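## Task

Take the burgundy sock with the argyle pattern from the tray and fasten it to an unused peg on the sock dryer so it hangs downward. Dropping it and grabbing it again is allowed. At the end the dryer must still hang from its rail and every sock already on it must remain clipped. Release the sock and pull the grippers away; if the result only holds because the robot is holding it, it does not count.

## Robot and tools

Robot: two 6-joint arms, left_arm and right_arm, each ending in a parallel gripper. Its fingers point along the gripper's +z axis and close along its y axis. Occasionally an outside tug hits a held part or a loose object gets nudged.

World frame (shared by both arms and all calibration): origin on the table top midway between the arms, +x out over the table, +z up, left_arm sits on the +y side. The names left and right do not match image sides.

execute_actions(actions): actions is a list of up to 15 actions, run in order. Each action is a table of 1 to 15 rows; each row lasts one control step (1/30 s), and if fewer than 15 rows are given the last one is repeated until 15 steps pass, so each action lasts 0.5 s. Every row is one flat list of 14 numbers covering both arms even if only one moves: first left_arm's 6 joints then its opening, then right_arm's 6 joints then its opening. The joint order within each arm is fixed and unusual: wrist roll, elbow, wrist pitch, wrist yaw, waist, shoulder. Joint numbers are absolute target angles in radians (not offsets), in the same form printed under Joint positions. Stated ranges: waist -2.618 to 3.054, shoulder 0.000 to 3.142, elbow 0.000 to 3.142, wrist pitch -1.571 to 1.571, wrist yaw -1.571 to 1.571, wrist roll -2.094 to 2.094. True ends may differ by up to 0.036 rad. A target more than 0.036 rad beyond a stated end, and further out than the joint's last reading, gets the whole call refused; a target past the real end is clipped there and reported as "joint sent to its limit" (absence of that message does not prove more room exists). Opening is absolute on a -1 (closed) to +1 (fully open) scale. An empty actions list just returns the current state and images.

Motion limits: each step the sent target stays within a lead of the measured angle (waist 0.202, shoulder 0.258, elbow 0.238, wrist pitch 0.573, wrist yaw and roll 0.522 rad), and targets are scaled back if they would move the gripper over 70 mm from where it is. Large moves therefore need several actions, and an unfinished move may stall, so resend the remainder. Friction can leave a joint about 0.031 rad short, and changes smaller than that may not move it. To keep a joint still, resend its value from the "Joint targets" line, which shows what joints are currently being driven to. Between calls the robot keeps executing your last command.

Gripping: grip_measured is the measured finger opening on the command scale; Joint positions gives it in metres (0.087 m = fully open). Away from the ends of the scale, fingers go to where grip_measured would equal your number. To hold something keep commanding below grip_measured: around 0.02 below holds firmly, smaller differences hold gently. Pads push at most about 20 N, but snapping shut fast can squeeze harder or even spring the fingers open. Readings have a fixed per-gripper error up to about 1 mm.

Results: the state line `left_arm: …` | `right_arm: …` gives each gripper's end_effector_position (metres, world frame, the point between the pads just behind the fingertips) and end_effector_quat_wxyz. These can be off from truth, more so at long reach. Joint positions and Joint velocities list per arm the six joints in the order above plus finger gap (m, m/s). "joint command not followed" means a clearance check altered or blocked some joint targets on some steps; the rest of the row still ran. MOTOR HOT appears at 75 °C; at 90 °C that arm is halted 10 s (that threshold is then disabled for 5 minutes, then re-armed); at 100 °C the arm's motors and gripper go limp and it drops until cooled. Halts appear as OVER-TEMPERATURE FAULT lines. Holding loads, even while you think, heats motors, and some heat carries into the next scene.

Cameras: cam_high, cam_low, cam_left_wrist, cam_right_wrist, each 504x504, returned in that order. Calibration lines give OpenCV pinhole+radial intrinsics K, distortion D and T_world_to_cam (world to camera, metres); wrist camera poses follow their arm's joint readings. Actual cameras can differ slightly (fixed cameras up to roughly 2.3 degrees and 9 mm together). Results list any camera whose numbers changed.

zoom_image(camera, region): camera is one of the four names; region is [x0, y0, x1, y1] in integer pixels of that camera's latest full image, origin at top-left, at most 504 by 504. Returns a closer, sharper view.

finished_scene(scene): pass the current scene's integer number to end it after the robot has held the last command; it cannot be reversed and reports success, then gives the next task. Answering without any tool call ends everything.

Avoid: knocking or placing rigid objects off the table (immediate failure; cloth does not count), arms colliding or pressing on each other (can end the scene), dropping, slipping, slamming or shoving hard, and pulling the dryer off its rail or unclipping existing socks. Leave the sock clipped and the grippers clear before finishing.

Each tool is called after "Emit:" as name(argument=value, ...) on one line, values as JSON.

## Session

Emit:
execute_actions(actions=[])

Scene clock: 0.00 s.
left_arm: end_effector_position=(+0.3044, +0.3738, +0.1551) grip_measured=+1.000 end_effector_quat_wxyz=(+0.161, +0.815, -0.494, +0.258) | right_arm: end_effector_position=(+0.0628, +0.2071, +0.3326) grip_measured=+0.991 end_effector_quat_wxyz=(-0.199, +0.607, -0.558, -0.530)
Joint names: [wrist roll, elbow, wrist pitch, wrist yaw, waist, shoulder]
Joint positions: left_arm=[-1.318  1.249 -1.364  0.601  0.709  1.608  0.087] | right_arm=[ 0.049  2.015 -0.657 -0.707  1.27   1.85   0.087]
Joint velocities: left_arm=[ 0.007  0.007 -0.037 -0.007 -0.007 -0.002  0.   ] | right_arm=[-0.066 -0.002  0.037 -0.007  0.002  0.012  0.   ]
Joint targets: left_arm=[-1.318 1.249 -1.364 0.601 0.709 1.608] | right_arm=[0.049 2.015 -0.657 -0.707 1.270 1.850]
camera_calibration (this result's frames):
cam_left_wrist: T_world_to_cam=[[0.882589, 0.470003, 0.0115543, -0.444719], [0.031356, -0.0833673, 0.996025, -0.110164], [0.469098, -0.878719, -0.0883165, 0.340061], [0, 0, 0, 1]] pos_world=[0.236436, 0.498653, 0.144897]
cam_right_wrist: T_world_to_cam=[[0.899749, 0.292158, -0.324183, -0.0109198], [0.193722, -0.933029, -0.303197, 0.30806], [-0.391053, 0.21, -0.89609, 0.418926], [0, 0, 0, 1]] pos_world=[0.113969, 0.202645, 0.465258]

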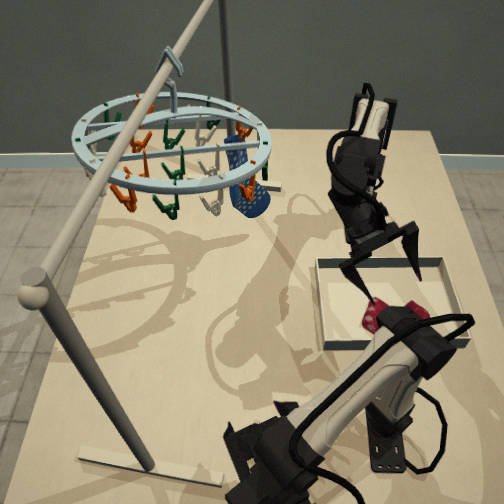

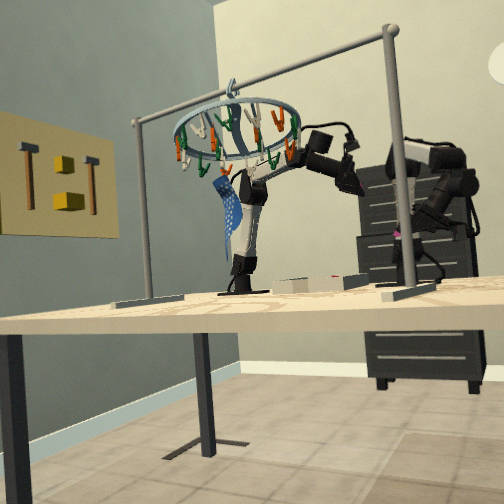

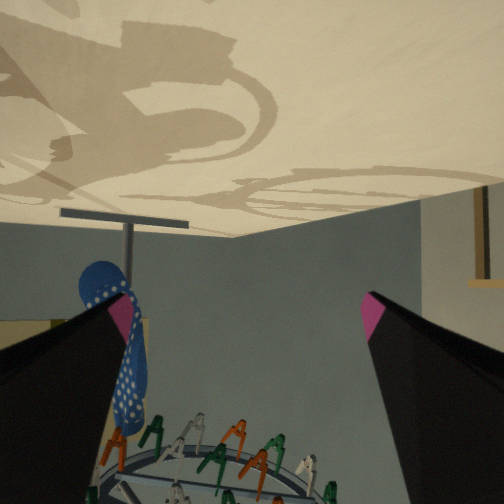

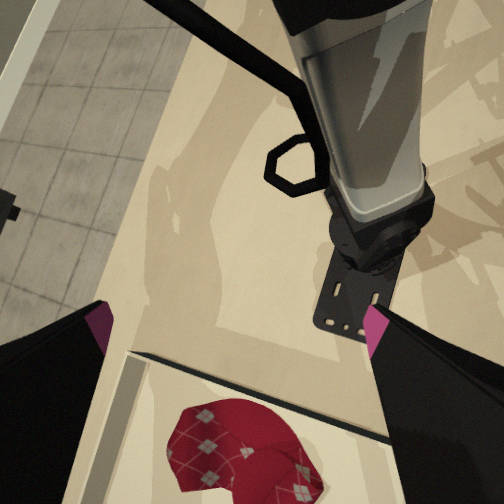

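Emit:
zoom_image(camera="cam_low", region=[160, 70, 320, 230])

Emit:
zoom_image(camera="cam_high", region=[60, 40, 290, 230])

Region (160, 70, 320, 230) of cam_low's 504x504 image, scaled by 3.150, with more detail than that image has.

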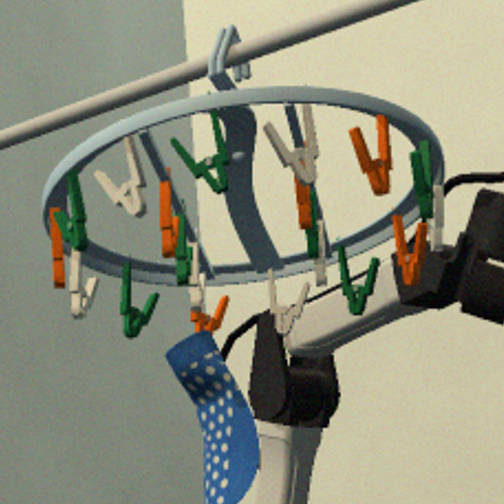

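Region (60, 40, 290, 230) of cam_high's 504x504 image, scaled by 2.191, with more detail than that image has; it fills the top 416 rows of this view, and the rest is white.

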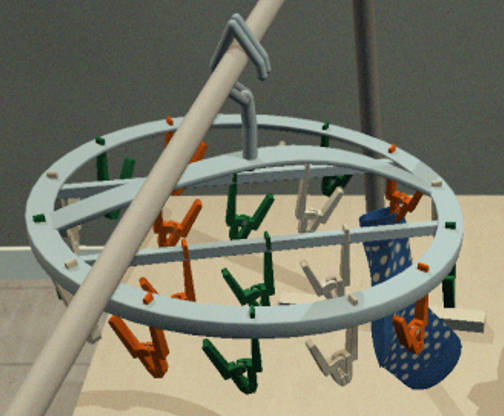

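Emit:
execute_actions(actions=[[[-1.0,1.27,-1.0,0.3,0.709,1.5,1, 0.03,1.85,-0.70,-0.65,1.30,1.74,1]],[[-0.7,1.29,-0.6,0.0,0.709,1.4,1, 0.02,1.68,-0.74,-0.5,1.38,1.63,1]],[[-0.45,1.3,-0.2,-0.4,0.709,1.3,1, 0.0,1.52,-0.78,-0.3,1.48,1.53,1]],[[-0.28,1.31,0.1,-0.8,0.709,1.22,1, 0.0,1.40,-0.81,-0.12,1.58,1.46,1]],[[-0.28,1.32,0.2,-1.2,0.709,1.2,1, 0.0,1.33,-0.83,0.0,1.68,1.413,1]],[[-0.28,1.32,0.2,-1.2,0.709,1.2,1, 0.0,1.33,-0.83,0.0,1.68,1.413,1]]])

Scene clock: 11.63 s.
left_arm: end_effector_position=(+0.1836, +0.6495, +0.4433) grip_measured=+1.000 end_effector_quat_wxyz=(-0.580, +0.629, -0.233, -0.462) | right_arm: end_effector_position=(-0.0119, +0.0632, +0.2002) grip_measured=+0.991 end_effector_quat_wxyz=(-0.224, +0.697, -0.630, -0.257)
Joint names: [wrist roll, elbow, wrist pitch, wrist yaw, waist, shoulder]
Joint positions: left_arm=[-0.288  1.297  0.186 -1.193  0.704  1.211  0.087] | right_arm=[ 0.01   1.357 -0.809 -0.006  1.681  1.422  0.087]
Joint velocities: left_arm=[ 0.007  0.007 -0.007 -0.022 -0.002  0.007  0.   ] | right_arm=[-0.022 -0.012 -0.037  0.022  0.007 -0.002 -0.   ]
Joint targets: left_arm=[-0.280 1.320 0.200 -1.200 0.709 1.200] | right_arm=[0.000 1.330 -0.830 -0.000 1.680 1.413]
camera_calibration (this result's frames):
cam_left_wrist: T_world_to_cam=[[0.837292, 0.199337, 0.509123, -0.507427], [0.52248, -0.566092, -0.637616, 0.57714], [0.16111, 0.799877, -0.578135, -0.152122], [0, 0, 0, 1]] pos_world=[0.147829, 0.549543, 0.53839]
cam_right_wrist: T_world_to_cam=[[0.993883, 0.109154, 0.0168151, -0.0000864047], [0.105375, -0.982816, 0.151557, 0.0591071], [0.0330693, -0.148858, -0.988306, 0.347452], [0, 0, 0, 1]] pos_world=[-0.0176325, 0.109822, 0.334432]

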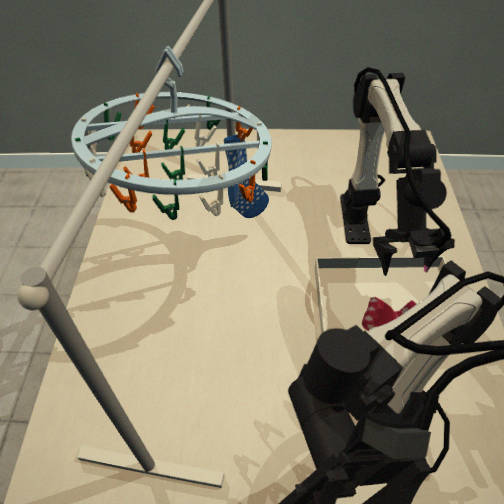

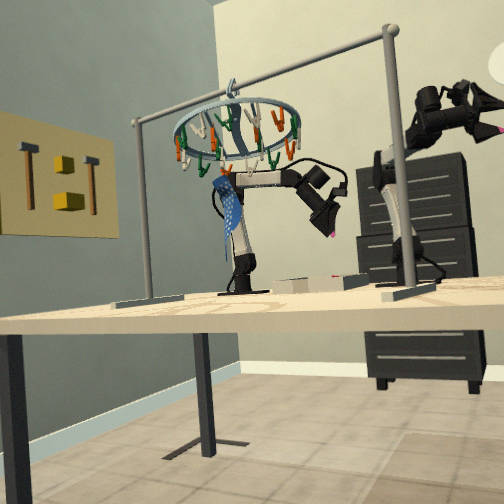

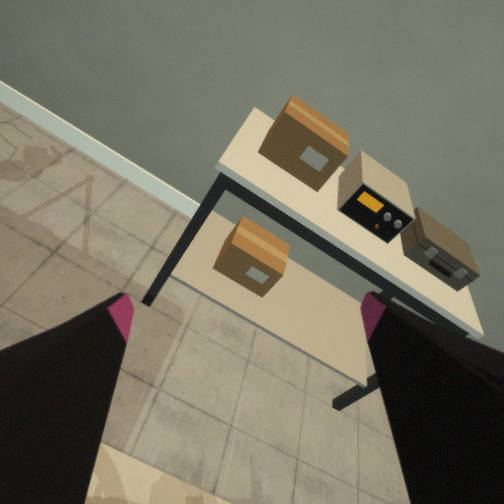

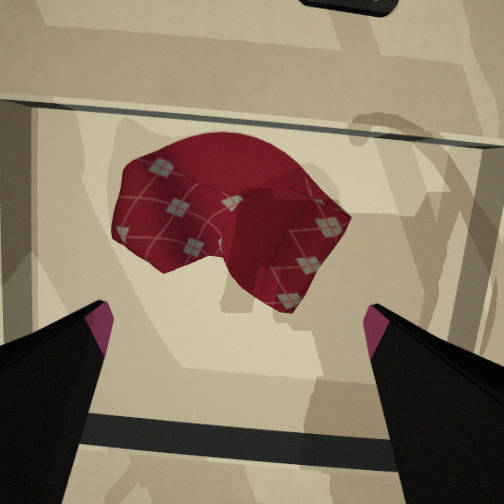

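Emit:
zoom_image(camera="cam_right_wrist", region=[90, 110, 370, 330])

Region (90, 110, 370, 330) of cam_right_wrist's 504x504 image, scaled by 1.800, with more detail than that image has; it fills the top 396 rows of this view, and the rest is white.

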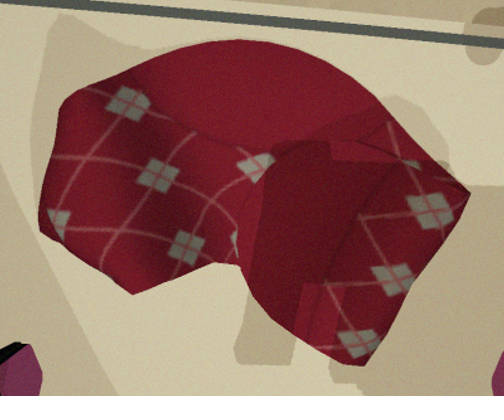

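Emit:
execute_actions(actions=[[[-0.28,1.32,0.2,-1.2,0.45,1.2,0.3, -0.3,1.47,-0.95,0.0,1.67,1.60,0.5]],[[-0.28,1.32,0.2,-1.2,0.15,1.2,0.3, -0.6,1.60,-1.07,0.0,1.66,1.77,0.2]],[[-0.28,1.32,0.2,-1.2,-0.15,1.2,0.3, -0.9,1.72,-1.19,0.0,1.65,1.94,0.0]],[[-0.28,1.32,0.2,-1.2,-0.45,1.2,0.3, -1.09,1.82,-1.31,0.0,1.64,2.085,-0.2]],[[-0.28,1.32,0.2,-1.2,-0.75,1.2,0.3, -1.09,1.82,-1.31,0.0,1.64,2.085,-0.2]],[[-0.28,1.32,0.2,-1.2,-1.0,1.2,0.3, -1.09,1.82,-1.31,0.0,1.64,2.085,-0.2]],[[-0.28,1.32,0.2,-1.2,-1.0,1.2,0.3, -1.09,1.82,-1.31,0.0,1.64,2.085,-0.2]]])

Scene clock: 23.60 s.
left_arm: end_effector_position=(+0.3378, +0.1352, +0.4451) grip_measured=+0.300 end_effector_quat_wxyz=(+0.730, -0.242, +0.625, -0.132) | right_arm: end_effector_position=(+0.0356, +0.0908, +0.0839) grip_measured=-0.200 end_effector_quat_wxyz=(+0.002, +0.978, -0.207, -0.002)
Joint names: [wrist roll, elbow, wrist pitch, wrist yaw, waist, shoulder]
Joint positions: left_arm=[-0.285  1.299  0.191 -1.196 -0.997  1.209  0.057] | right_arm=[-1.079  1.802 -1.293 -0.005  1.647  2.082  0.035]
Joint velocities: left_arm=[ 0.007  0.012  0.051 -0.022  0.002 -0.007 -0.001] | right_arm=[-0.037 -0.007  0.007 -0.007 -0.002  0.002 -0.   ]
Joint targets: left_arm=[-0.280 1.320 0.200 -1.200 -1.000 1.200] | right_arm=[-1.090 1.820 -1.310 0.000 1.640 2.085]
camera_calibration (this result's frames):
cam_left_wrist: T_world_to_cam=[[0.0897194, -0.853291, 0.513659, -0.142138], [-0.625841, -0.4495, -0.637396, 0.578518], [0.774773, -0.264282, -0.574353, 0.17035], [0, 0, 0, 1]] pos_world=[0.24283, 0.183779, 0.539596]
cam_right_wrist: T_world_to_cam=[[0.386127, 0.922331, 0.0145239, -0.100435], [0.608075, -0.266343, 0.747868, -0.0341166], [0.69365, -0.279941, -0.663688, 0.196186], [0, 0, 0, 1]] pos_world=[-0.0765584, 0.138468, 0.15718]

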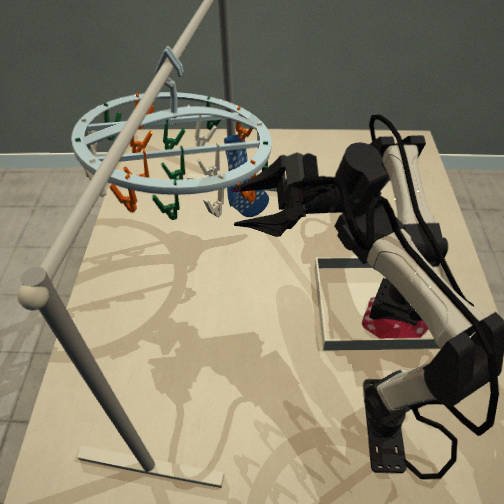

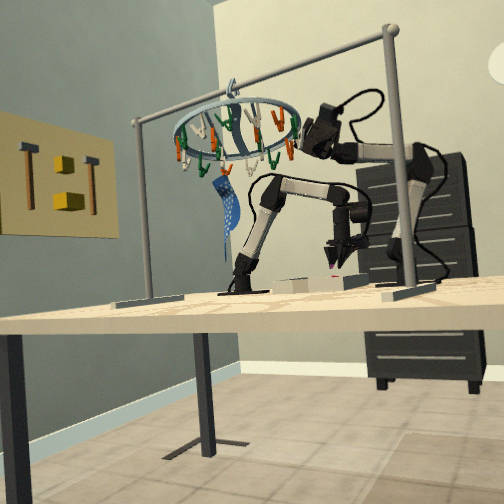

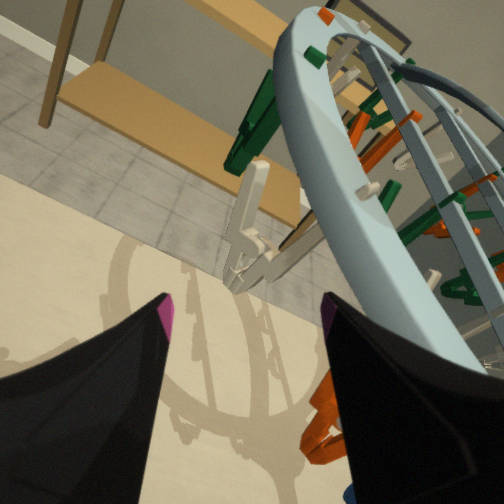

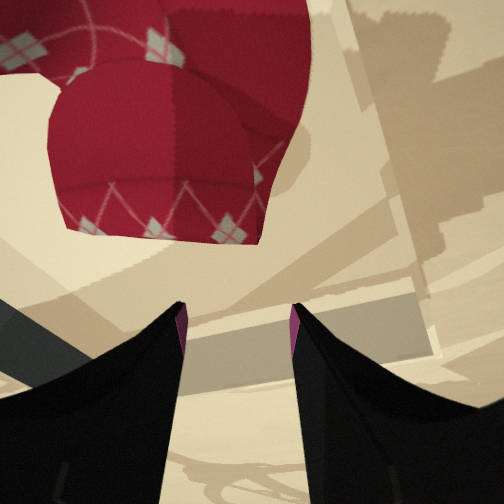

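Emit:
execute_actions(actions=[[[-0.28,1.22,0.15,-1.2,-1.0,1.10,0.3, -1.03,1.70,-1.23,0.0,1.70,2.04,-0.2]],[[-0.28,1.12,0.08,-1.2,-1.0,1.0,0.3, -0.96,1.59,-1.153,0.0,1.765,2.006,-0.2]],[[-0.28,1.04,0.0,-1.2,-1.0,0.94,0.3, -0.96,1.59,-1.153,0.0,1.765,2.006,-0.2]],[[-0.28,1.04,0.0,-1.2,-1.0,0.94,0.3, -0.96,1.54,-1.085,0.0,1.765,2.03,-0.2]],[[-0.28,1.04,0.0,-1.2,-1.0,0.94,0.3, -0.96,1.486,-1.015,0.0,1.765,2.053,-0.2]],[[-0.28,1.04,0.0,-1.2,-1.0,0.94,0.3, -0.96,1.486,-1.015,0.0,1.765,2.053,-0.2]]])

Scene clock: 29.27 s.
left_arm: end_effector_position=(+0.3053, +0.1880, +0.3890) grip_measured=+0.300 end_effector_quat_wxyz=(+0.717, -0.193, +0.666, -0.073) | right_arm: end_effector_position=(-0.0082, +0.0676, +0.0260) grip_measured=-0.200 end_effector_quat_wxyz=(-0.004, +0.980, -0.201, -0.002)
Joint names: [wrist roll, elbow, wrist pitch, wrist yaw, waist, shoulder]
Joint positions: left_arm=[-0.285  1.054  0.005 -1.197 -0.997  0.954  0.057] | right_arm=[-0.971  1.508 -1.029 -0.001  1.769  2.042  0.035]
Joint velocities: left_arm=[-0.007  0.007  0.007 -0.007 -0.002  0.007 -0.001] | right_arm=[-0.037 -0.002  0.007 -0.051 -0.002 -0.002  0.001]
Joint targets: left_arm=[-0.280 1.040 0.000 -1.200 -1.000 0.940] | right_arm=[-0.960 1.486 -1.015 0.000 1.765 2.053]
camera_calibration (this result's frames):
cam_left_wrist: T_world_to_cam=[[0.130986, -0.919732, 0.370049, -0.00956799], [-0.684683, -0.353872, -0.637168, 0.546058], [0.716974, -0.169906, -0.676077, 0.216725], [0, 0, 0, 1]] pos_world=[0.219744, 0.221258, 0.497994]
cam_right_wrist: T_world_to_cam=[[0.373396, 0.927338, 0.0249097, -0.0619816], [0.610144, -0.265726, 0.746401, 0.0296909], [0.698785, -0.263504, -0.66503, 0.180608], [0, 0, 0, 1]] pos_world=[-0.121178, 0.112958, 0.0994922]

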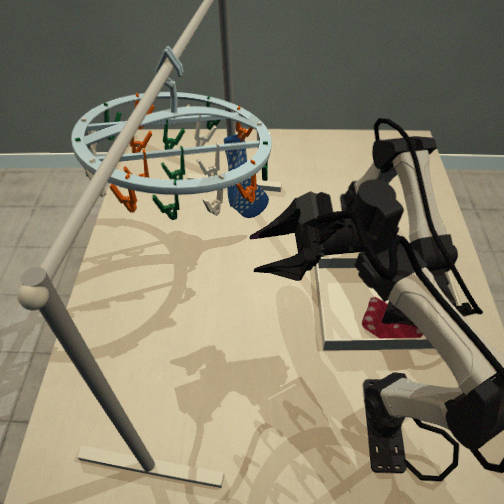

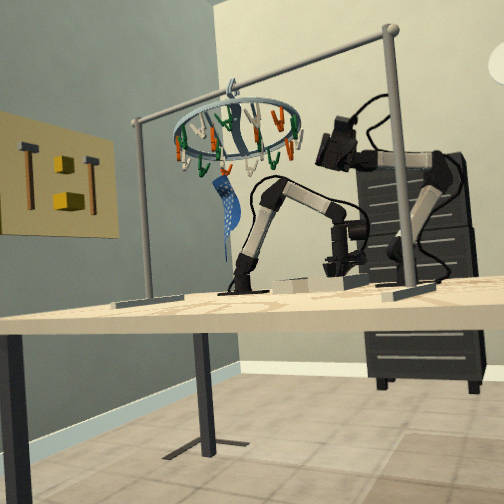

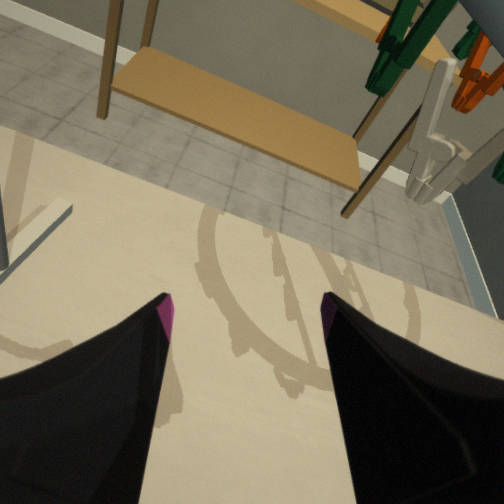

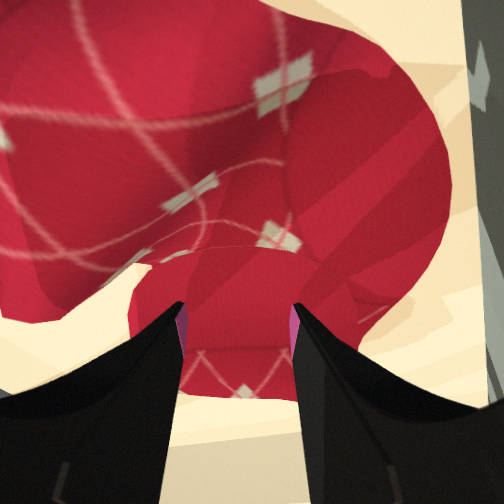

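Emit:
execute_actions(actions=[[[-0.28,1.04,0.0,-1.2,-1.0,0.94,0.3, -0.96,1.452,-0.98,0.0,1.765,2.053,-0.2]],[[-0.28,1.04,0.0,-1.2,-1.0,0.94,0.3, -0.96,1.452,-0.98,0.0,1.765,2.053,-0.2]],[[-0.28,1.04,0.0,-1.2,-1.0,0.94,0.3, -0.96,1.452,-0.98,0.0,1.765,2.053,-0.6]],[[-0.28,1.04,0.0,-1.2,-1.0,0.94,0.3, -0.96,1.452,-0.98,0.0,1.765,2.053,-1]],[[-0.28,1.04,0.0,-1.2,-1.0,0.94,0.3, -0.96,1.452,-0.98,0.0,1.765,2.053,-1]]])

Scene clock: 32.50 s.
left_arm: end_effector_position=(+0.3053, +0.1880, +0.3890) grip_measured=+0.300 end_effector_quat_wxyz=(+0.717, -0.193, +0.666, -0.073) | right_arm: end_effector_position=(-0.0068, +0.0692, +0.0213) grip_measured=-0.989 end_effector_quat_wxyz=(-0.011, +0.979, -0.201, +0.000)
Joint names: [wrist roll, elbow, wrist pitch, wrist yaw, waist, shoulder]
Joint positions: left_arm=[-0.285  1.054  0.005 -1.197 -0.997  0.954  0.057] | right_arm=[-0.97   1.487 -0.996  0.009  1.769  2.041  0.   ]
Joint velocities: left_arm=[ 0.037 -0.012  0.022  0.007 -0.017  0.002 -0.   ] | right_arm=[-0.022  0.002  0.037 -0.007  0.002 -0.007 -0.001]
Joint targets: left_arm=[-0.280 1.040 0.000 -1.200 -1.000 0.940] | right_arm=[-0.960 1.452 -0.980 0.000 1.765 2.053]
camera_calibration (this result's frames):
cam_left_wrist: T_world_to_cam=[[0.130986, -0.919732, 0.370049, -0.00956799], [-0.684683, -0.353872, -0.637168, 0.546058], [0.716974, -0.169906, -0.676077, 0.216725], [0, 0, 0, 1]] pos_world=[0.219744, 0.221258, 0.497994]
cam_right_wrist: T_world_to_cam=[[0.3747, 0.926259, 0.0405396, -0.064121], [0.604219, -0.277122, 0.747076, 0.033468], [0.703221, -0.255435, -0.663501, 0.176366], [0, 0, 0, 1]] pos_world=[-0.12022, 0.113718, 0.0946154]

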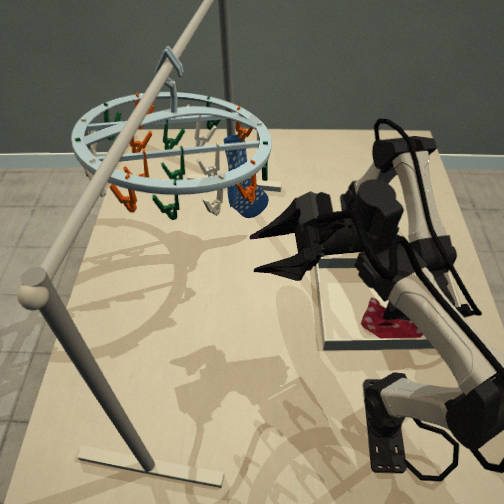

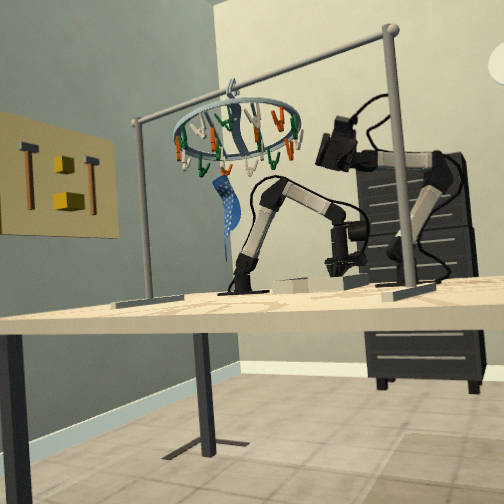

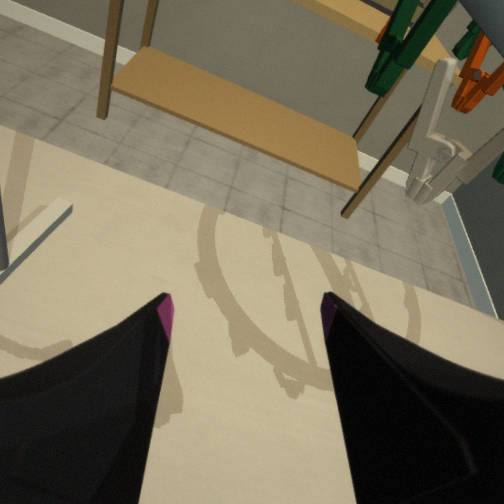

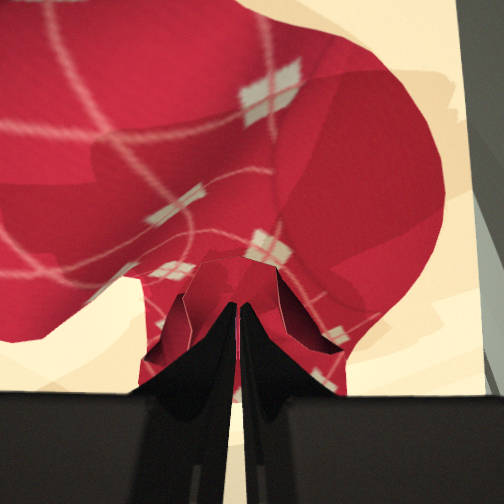

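Emit:
execute_actions(actions=[[[-0.28,1.04,0.0,-1.2,-1.0,0.94,0.3, -0.96,1.56,-1.07,0.0,1.765,2.04,-1]],[[-0.28,1.04,0.0,-1.2,-1.0,0.94,0.3, -0.96,1.64,-1.17,0.0,1.765,2.01,-1]],[[-0.28,1.04,0.0,-1.2,-1.0,0.94,0.3, -0.96,1.72,-1.26,0.0,1.765,1.99,-1]],[[-0.28,1.04,0.0,-1.2,-1.0,0.94,0.3, -0.96,1.72,-1.26,0.0,1.765,1.99,-1]]])

Scene clock: 35.27 s.
left_arm: end_effector_position=(+0.3053, +0.1880, +0.3890) grip_measured=+0.300 end_effector_quat_wxyz=(+0.717, -0.193, +0.666, -0.073) | right_arm: end_effector_position=(-0.0090, +0.0755, +0.0946) grip_measured=-0.989 end_effector_quat_wxyz=(-0.023, +0.979, -0.201, -0.008)
Joint names: [wrist roll, elbow, wrist pitch, wrist yaw, waist, shoulder]
Joint positions: left_arm=[-0.285  1.054  0.005 -1.197 -0.997  0.954  0.057] | right_arm=[-0.97   1.707 -1.241  0.003  1.769  1.987  0.   ]
Joint velocities: left_arm=[ 0.037  0.002 -0.051 -0.022 -0.002 -0.017 -0.001] | right_arm=[-0.007  0.007 -0.066  0.037 -0.002 -0.002 -0.   ]
Joint targets: left_arm=[-0.280 1.040 0.000 -1.200 -1.000 0.940] | right_arm=[-0.960 1.720 -1.260 0.000 1.765 1.990]
camera_calibration (this result's frames):
cam_left_wrist: T_world_to_cam=[[0.130986, -0.919732, 0.370049, -0.00956799], [-0.684683, -0.353872, -0.637168, 0.546058], [0.716974, -0.169906, -0.676077, 0.216725], [0, 0, 0, 1]] pos_world=[0.219744, 0.221258, 0.497994]
cam_right_wrist: T_world_to_cam=[[0.375091, 0.924938, 0.061613, -0.0739168], [0.612601, -0.297215, 0.732382, -0.015176], [0.69572, -0.236965, -0.678101, 0.228072], [0, 0, 0, 1]] pos_world=[-0.121652, 0.117903, 0.170325]

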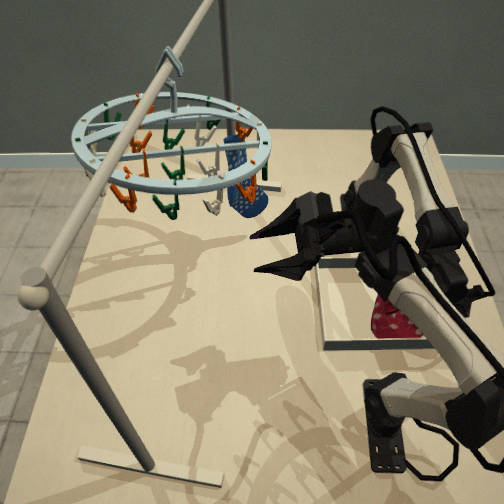

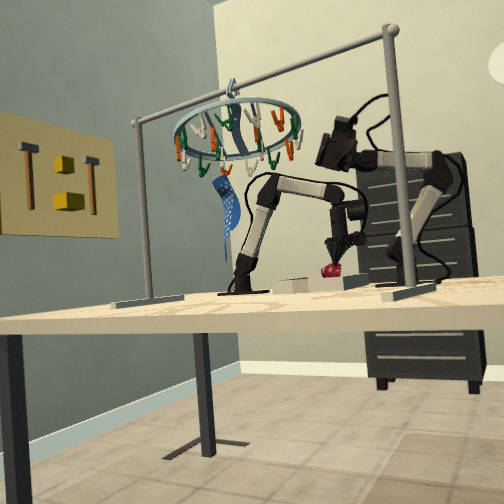

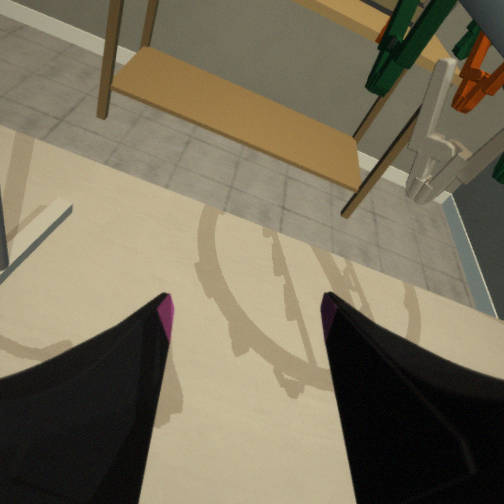

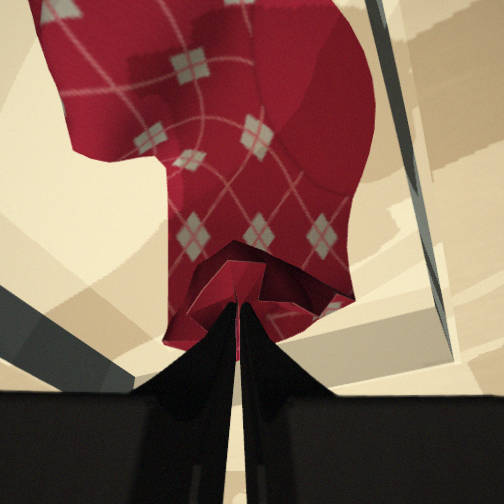

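Emit:
execute_actions(actions=[])

Scene clock: 38.50 s.
left_arm: end_effector_position=(+0.3053, +0.1880, +0.3890) grip_measured=+0.300 end_effector_quat_wxyz=(+0.717, -0.193, +0.666, -0.073) | right_arm: end_effector_position=(-0.0090, +0.0755, +0.0946) grip_measured=-0.989 end_effector_quat_wxyz=(-0.023, +0.979, -0.201, -0.008)
Joint names: [wrist roll, elbow, wrist pitch, wrist yaw, waist, shoulder]
Joint positions: left_arm=[-0.285  1.054  0.005 -1.197 -0.997  0.954  0.057] | right_arm=[-0.97   1.707 -1.241  0.003  1.769  1.987  0.   ]
Joint velocities: left_arm=[ 0.022 -0.012  0.081 -0.007  0.017  0.012 -0.001] | right_arm=[ 0.022 -0.007  0.037 -0.007 -0.017 -0.017  0.   ]
Joint targets: left_arm=[-0.280 1.040 0.000 -1.200 -1.000 0.940] | right_arm=[-0.960 1.720 -1.260 0.000 1.765 1.990]
camera_calibration (this result's frames):
cam_left_wrist: T_world_to_cam=[[0.130986, -0.919732, 0.370049, -0.00956799], [-0.684683, -0.353872, -0.637168, 0.546058], [0.716974, -0.169906, -0.676077, 0.216725], [0, 0, 0, 1]] pos_world=[0.219744, 0.221258, 0.497994]
cam_right_wrist: T_world_to_cam=[[0.375091, 0.924938, 0.061613, -0.0739168], [0.612601, -0.297215, 0.732382, -0.015176], [0.69572, -0.236965, -0.678101, 0.228072], [0, 0, 0, 1]] pos_world=[-0.121652, 0.117903, 0.170325]

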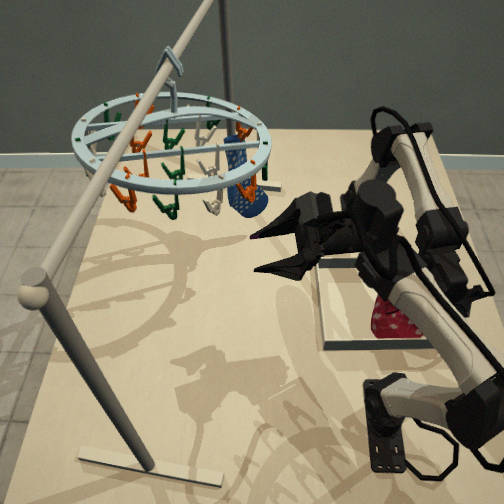

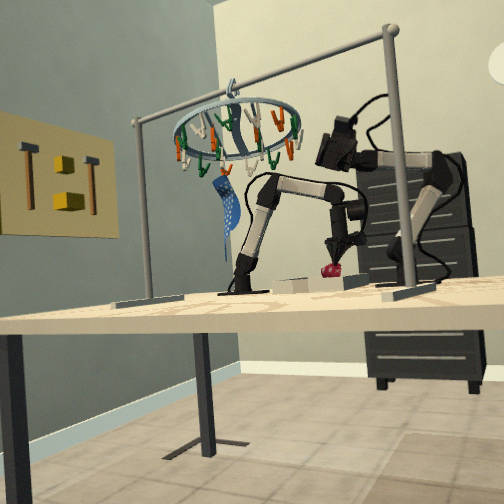

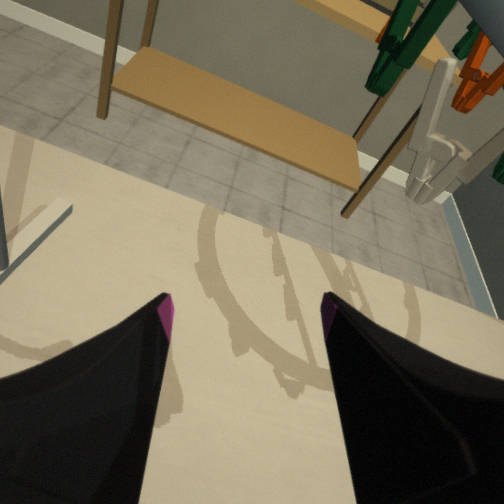

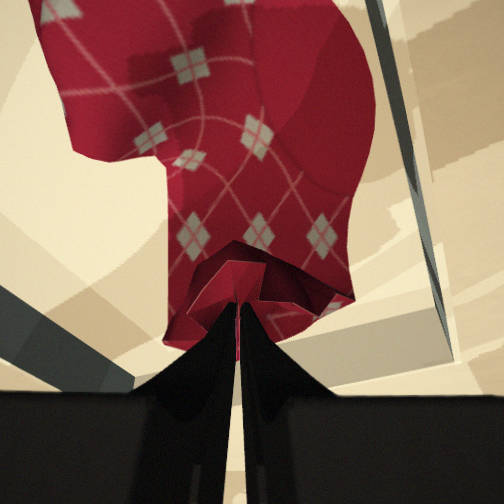

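Emit:
execute_actions(actions=[[[-0.28,1.04,0.0,-1.2,-1.0,0.94,0.3, -0.96,1.70,-1.25,0.0,1.75,1.93,-1],[-0.28,1.04,0.0,-1.2,-1.0,0.94,0.3, -0.96,1.69,-1.25,0.0,1.75,1.90,-1],[-0.28,1.04,0.0,-1.2,-1.0,0.94,0.3, -0.96,1.68,-1.25,0.0,1.74,1.87,-1],[-0.28,1.04,0.0,-1.2,-1.0,0.94,0.3, -0.96,1.67,-1.24,0.0,1.74,1.84,-1],[-0.28,1.04,0.0,-1.2,-1.0,0.94,0.3, -0.96,1.66,-1.24,0.0,1.73,1.81,-1],[-0.28,1.04,0.0,-1.2,-1.0,0.94,0.3, -0.96,1.65,-1.24,0.0,1.73,1.78,-1],[-0.28,1.04,0.0,-1.2,-1.0,0.94,0.3, -0.96,1.64,-1.23,0.0,1.72,1.75,-1]],[[-0.28,1.04,0.0,-1.2,-1.0,0.94,0.3, -0.9,1.60,-1.22,0.0,1.70,1.68,-1],[-0.28,1.04,0.0,-1.2,-1.0,0.94,0.3, -0.85,1.58,-1.22,0.0,1.69,1.64,-1],[-0.28,1.04,0.0,-1.2,-1.0,0.94,0.3, -0.8,1.56,-1.21,0.0,1.68,1.60,-1],[-0.28,1.04,0.0,-1.2,-1.0,0.94,0.3, -0.75,1.54,-1.21,0.0,1.67,1.56,-1],[-0.28,1.04,0.0,-1.2,-1.0,0.94,0.3, -0.7,1.52,-1.2,0.0,1.66,1.53,-1],[-0.28,1.04,0.0,-1.2,-1.0,0.94,0.3, -0.65,1.50,-1.2,0.0,1.65,1.50,-1]]])

Scene clock: 43.10 s.
left_arm: end_effector_position=(+0.3053, +0.1880, +0.3890) grip_measured=+0.300 end_effector_quat_wxyz=(+0.717, -0.193, +0.666, -0.073) | right_arm: end_effector_position=(+0.0297, +0.0169, +0.2043) grip_measured=-0.989 end_effector_quat_wxyz=(-0.176, +0.901, -0.386, -0.093)
Joint names: [wrist roll, elbow, wrist pitch, wrist yaw, waist, shoulder]
Joint positions: left_arm=[-0.285  1.054  0.005 -1.197 -0.997  0.954  0.057] | right_arm=[-0.681  1.527 -1.211  0.001  1.653  1.486  0.   ]
Joint velocities: left_arm=[ 0.022  0.007 -0.007  0.037  0.007 -0.002 -0.001] | right_arm=[ 0.183 -0.037 -0.022 -0.007  0.012  0.012 -0.001]
Joint targets: left_arm=[-0.280 1.040 0.000 -1.200 -1.000 0.940] | right_arm=[-0.650 1.500 -1.200 0.000 1.650 1.500]
camera_calibration (this result's frames):
cam_left_wrist: T_world_to_cam=[[0.130986, -0.919732, 0.370049, -0.00956799], [-0.684683, -0.353872, -0.637168, 0.546058], [0.716974, -0.169906, -0.676077, 0.216725], [0, 0, 0, 1]] pos_world=[0.219744, 0.221258, 0.497994]
cam_right_wrist: T_world_to_cam=[[0.713417, 0.646672, 0.269911, -0.0889371], [0.476493, -0.730106, 0.489796, -0.0757791], [0.513801, -0.220819, -0.829004, 0.297601], [0, 0, 0, 1]] pos_world=[-0.0533503, 0.0679023, 0.307834]

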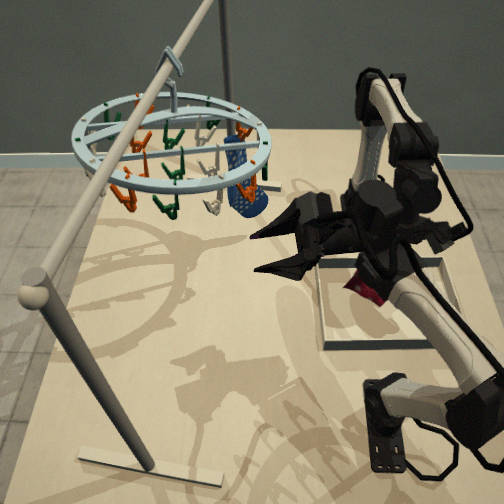

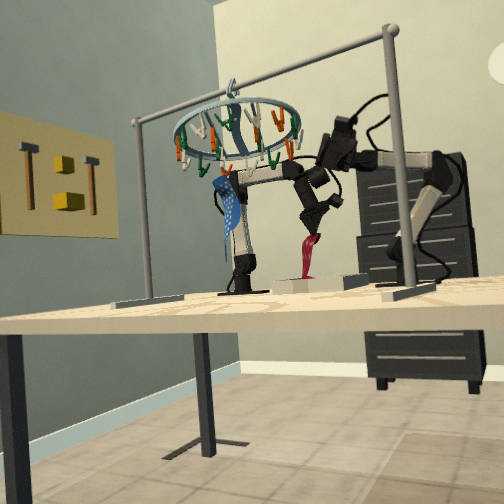

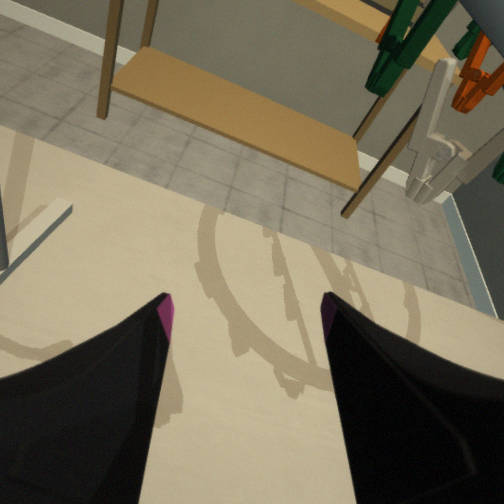

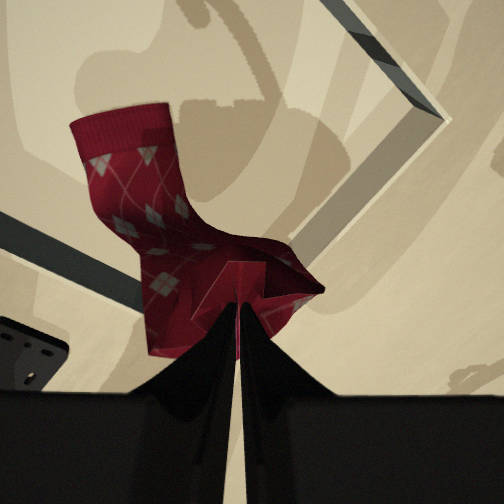

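Emit:
execute_actions(actions=[[[-0.28,1.04,0.0,-1.2,-1.0,0.94,0.3, -0.66,1.44,-1.18,0.0,1.61,1.48,-1],[-0.28,1.04,0.0,-1.2,-1.0,0.94,0.3, -0.66,1.40,-1.16,0.0,1.58,1.47,-1],[-0.28,1.04,0.0,-1.2,-1.0,0.94,0.3, -0.66,1.36,-1.14,0.0,1.56,1.46,-1],[-0.28,1.04,0.0,-1.2,-1.0,0.94,0.3, -0.66,1.32,-1.12,0.0,1.53,1.45,-1],[-0.28,1.04,0.0,-1.2,-1.0,0.94,0.3, -0.66,1.28,-1.10,0.0,1.51,1.44,-1],[-0.28,1.04,0.0,-1.2,-1.0,0.94,0.3, -0.66,1.24,-1.08,0.0,1.48,1.43,-1],[-0.28,1.04,0.0,-1.2,-1.0,0.94,0.3, -0.66,1.20,-1.06,0.0,1.46,1.42,-1]],[[-0.28,1.04,0.0,-1.2,-1.0,0.94,0.3, -0.66,1.15,-1.04,0.0,1.43,1.405,-1],[-0.28,1.04,0.0,-1.2,-1.0,0.94,0.3, -0.66,1.11,-1.02,0.0,1.40,1.39,-1],[-0.28,1.04,0.0,-1.2,-1.0,0.94,0.3, -0.66,1.07,-1.0,0.0,1.38,1.38,-1],[-0.28,1.04,0.0,-1.2,-1.0,0.94,0.3, -0.66,1.03,-0.98,0.0,1.35,1.37,-1],[-0.28,1.04,0.0,-1.2,-1.0,0.94,0.3, -0.66,0.99,-0.96,0.0,1.33,1.36,-1],[-0.28,1.04,0.0,-1.2,-1.0,0.94,0.3, -0.66,0.95,-0.95,0.0,1.31,1.35,-1],[-0.28,1.04,0.0,-1.2,-1.0,0.94,0.3, -0.66,0.92,-0.94,0.0,1.30,1.345,-1]]])

Scene clock: 51.60 s.
left_arm: end_effector_position=(+0.3053, +0.1880, +0.3890) grip_measured=+0.300 end_effector_quat_wxyz=(+0.717, -0.193, +0.666, -0.073) | right_arm: end_effector_position=(+0.1130, -0.0806, +0.0752) grip_measured=-0.989 end_effector_quat_wxyz=(-0.089, +0.828, -0.553, -0.029)
Joint names: [wrist roll, elbow, wrist pitch, wrist yaw, waist, shoulder]
Joint positions: left_arm=[-0.285  1.054  0.005 -1.197 -0.997  0.954  0.057] | right_arm=[-0.661  0.937 -0.965  0.001  1.304  1.357  0.   ]
Joint velocities: left_arm=[-0.037  0.002  0.11   0.037  0.007 -0.002  0.   ] | right_arm=[-0.007 -0.012  0.081  0.037  0.002 -0.017  0.001]
Joint targets: left_arm=[-0.280 1.040 0.000 -1.200 -1.000 0.940] | right_arm=[-0.660 0.920 -0.940 -0.000 1.300 1.345]
camera_calibration (this result's frames):
cam_left_wrist: T_world_to_cam=[[0.130986, -0.919732, 0.370049, -0.00956799], [-0.684683, -0.353872, -0.637168, 0.546058], [0.716974, -0.169906, -0.676077, 0.216725], [0, 0, 0, 1]] pos_world=[0.219744, 0.221258, 0.497994]
cam_right_wrist: T_world_to_cam=[[0.911621, 0.387979, 0.13572, -0.0836087], [0.218133, -0.736518, 0.64028, -0.106058], [0.348376, -0.554088, -0.756056, 0.112613], [0, 0, 0, 1]] pos_world=[0.0601226, 0.0167223, 0.164396]

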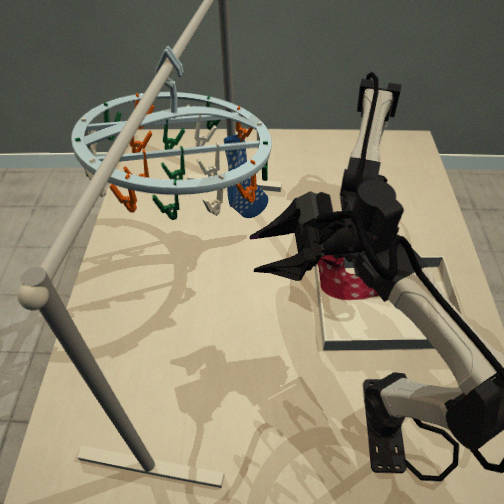

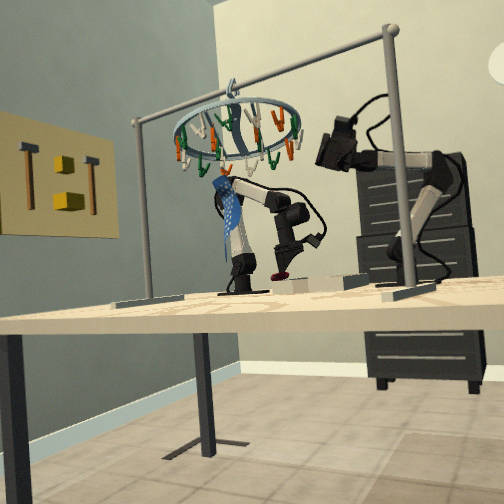

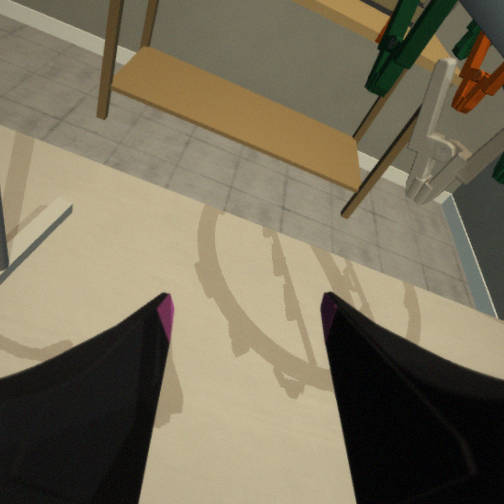

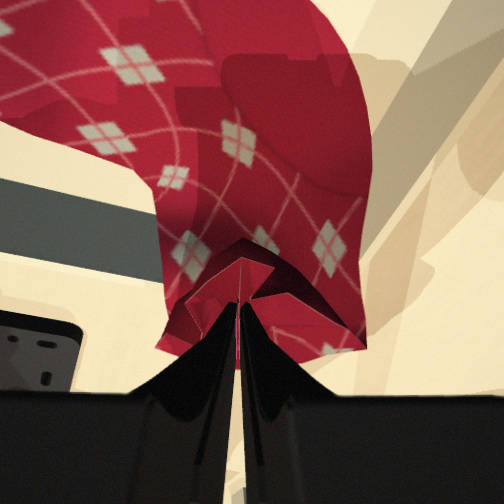

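Emit:
execute_actions(actions=[[[-0.28,1.04,0.0,-1.2,-1.0,0.94,0.3, -0.66,0.92,-0.94,0.0,1.30,1.345,0.2]],[[-0.28,1.04,0.0,-1.2,-1.0,0.94,0.3, -0.5,1.15,-1.1,0.0,1.42,1.40,0.2]],[[-0.28,1.04,0.0,-1.2,-1.0,0.94,0.3, -0.3,1.35,-1.2,0.0,1.55,1.45,0.2]]])

Scene clock: 54.13 s.
left_arm: end_effector_position=(+0.3053, +0.1880, +0.3890) grip_measured=+0.300 end_effector_quat_wxyz=(+0.717, -0.193, +0.666, -0.073) | right_arm: end_effector_position=(+0.0466, -0.0213, +0.1612) grip_measured=+0.200 end_effector_quat_wxyz=(-0.121, +0.795, -0.588, -0.087)
Joint names: [wrist roll, elbow, wrist pitch, wrist yaw, waist, shoulder]
Joint positions: left_arm=[-0.285  1.054  0.005 -1.197 -0.997  0.954  0.057] | right_arm=[-0.319  1.342 -1.174 -0.002  1.552  1.439  0.052]
Joint velocities: left_arm=[-0.066 -0.017 -0.007  0.007 -0.007  0.002 -0.001] | right_arm=[ 0.051 -0.007 -0.066 -0.022  0.007 -0.002 -0.   ]
Joint targets: left_arm=[-0.280 1.040 0.000 -1.200 -1.000 0.940] | right_arm=[-0.300 1.350 -1.200 -0.000 1.550 1.450]
camera_calibration (this result's frames):
cam_left_wrist: T_world_to_cam=[[0.130986, -0.919732, 0.370049, -0.00956799], [-0.684683, -0.353872, -0.637168, 0.546058], [0.716974, -0.169906, -0.676077, 0.216725], [0, 0, 0, 1]] pos_world=[0.219744, 0.221258, 0.497994]
cam_right_wrist: T_world_to_cam=[[0.948966, 0.293756, 0.114765, -0.0581971], [0.191451, -0.82575, 0.53055, -0.0859661], [0.250619, -0.481502, -0.839848, 0.253253], [0, 0, 0, 1]] pos_world=[0.0082152, 0.0680511, 0.264982]

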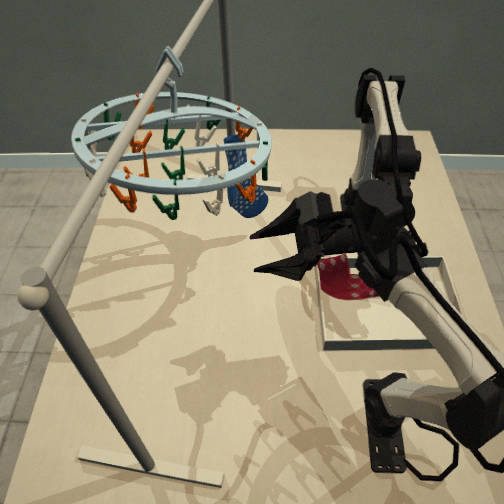

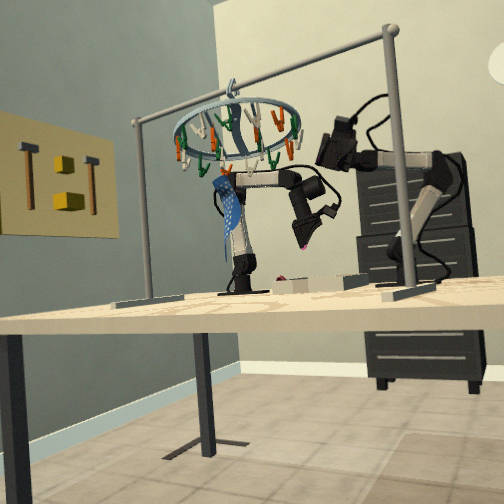

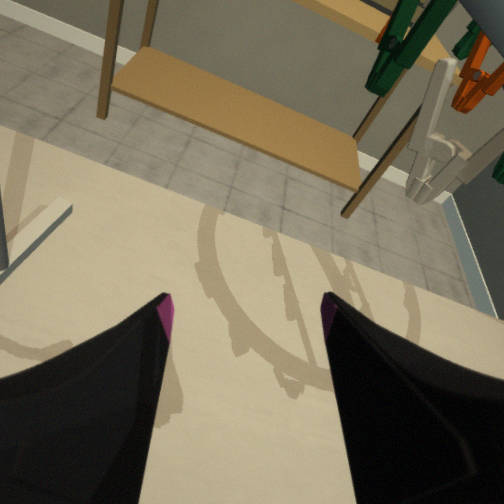

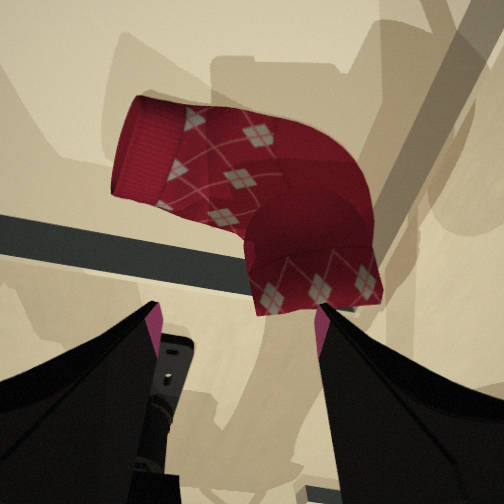

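Emit:
execute_actions(actions=[[[-0.28,1.04,0.0,-1.2,-1.0,0.94,0.3, -0.85,1.22,-1.1,0.0,1.68,1.54,0.0]],[[-0.28,1.04,0.0,-1.2,-1.0,0.94,0.3, -1.4,1.04,-0.96,0.0,1.80,1.635,-0.1]],[[-0.28,1.04,0.0,-1.2,-1.0,0.94,0.3, -1.4,1.04,-0.96,0.0,1.80,1.635,-0.1]]])

Scene clock: 59.53 s.
left_arm: end_effector_position=(+0.3053, +0.1880, +0.3890) grip_measured=+0.300 end_effector_quat_wxyz=(+0.717, -0.193, +0.666, -0.073) | right_arm: end_effector_position=(+0.0063, -0.0210, +0.0401) grip_measured=-0.100 end_effector_quat_wxyz=(-0.002, +1.000, +0.024, -0.001)
Joint names: [wrist roll, elbow, wrist pitch, wrist yaw, waist, shoulder]
Joint positions: left_arm=[-0.285  1.054  0.005 -1.197 -0.997  0.954  0.057] | right_arm=[-1.388  1.048 -0.974 -0.002  1.804  1.641  0.039]
Joint velocities: left_arm=[ 0.037  0.002  0.037  0.007 -0.007  0.007  0.   ] | right_arm=[ 0.007 -0.007  0.037 -0.022 -0.002 -0.017 -0.001]
Joint targets: left_arm=[-0.280 1.040 0.000 -1.200 -1.000 0.940] | right_arm=[-1.400 1.040 -0.960 -0.000 1.800 1.635]
camera_calibration (this result's frames):
cam_left_wrist: T_world_to_cam=[[0.130986, -0.919732, 0.370049, -0.00956799], [-0.684683, -0.353872, -0.637168, 0.546058], [0.716974, -0.169906, -0.676077, 0.216725], [0, 0, 0, 1]] pos_world=[0.219744, 0.221258, 0.497994]
cam_right_wrist: T_world_to_cam=[[-0.0692502, 0.997352, 0.0222127, 0.0188285], [0.662626, 0.0293412, 0.748376, -0.00749056], [0.745742, 0.0665438, -0.662903, 0.163065], [0, 0, 0, 1]] pos_world=[-0.115337, -0.0294098, 0.113284]

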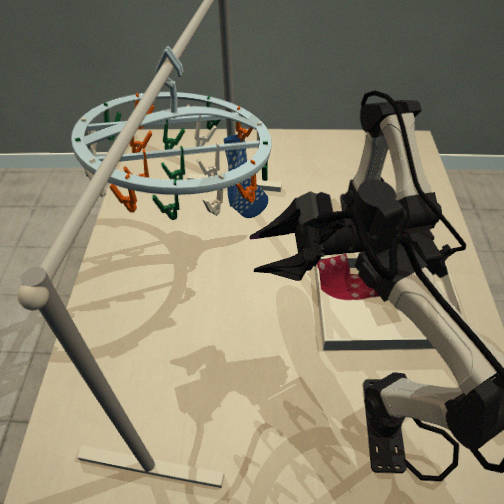

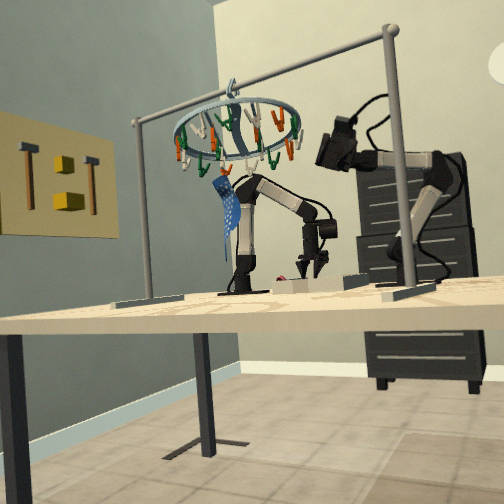

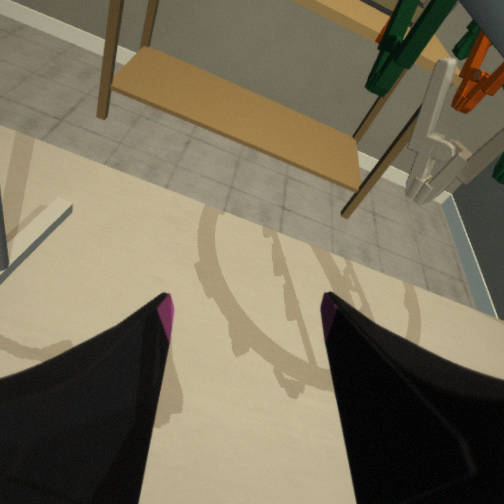

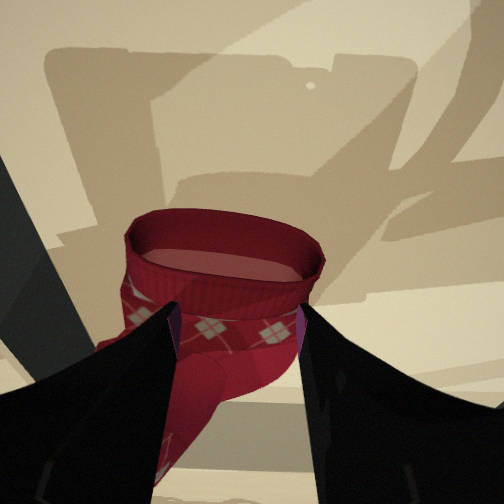

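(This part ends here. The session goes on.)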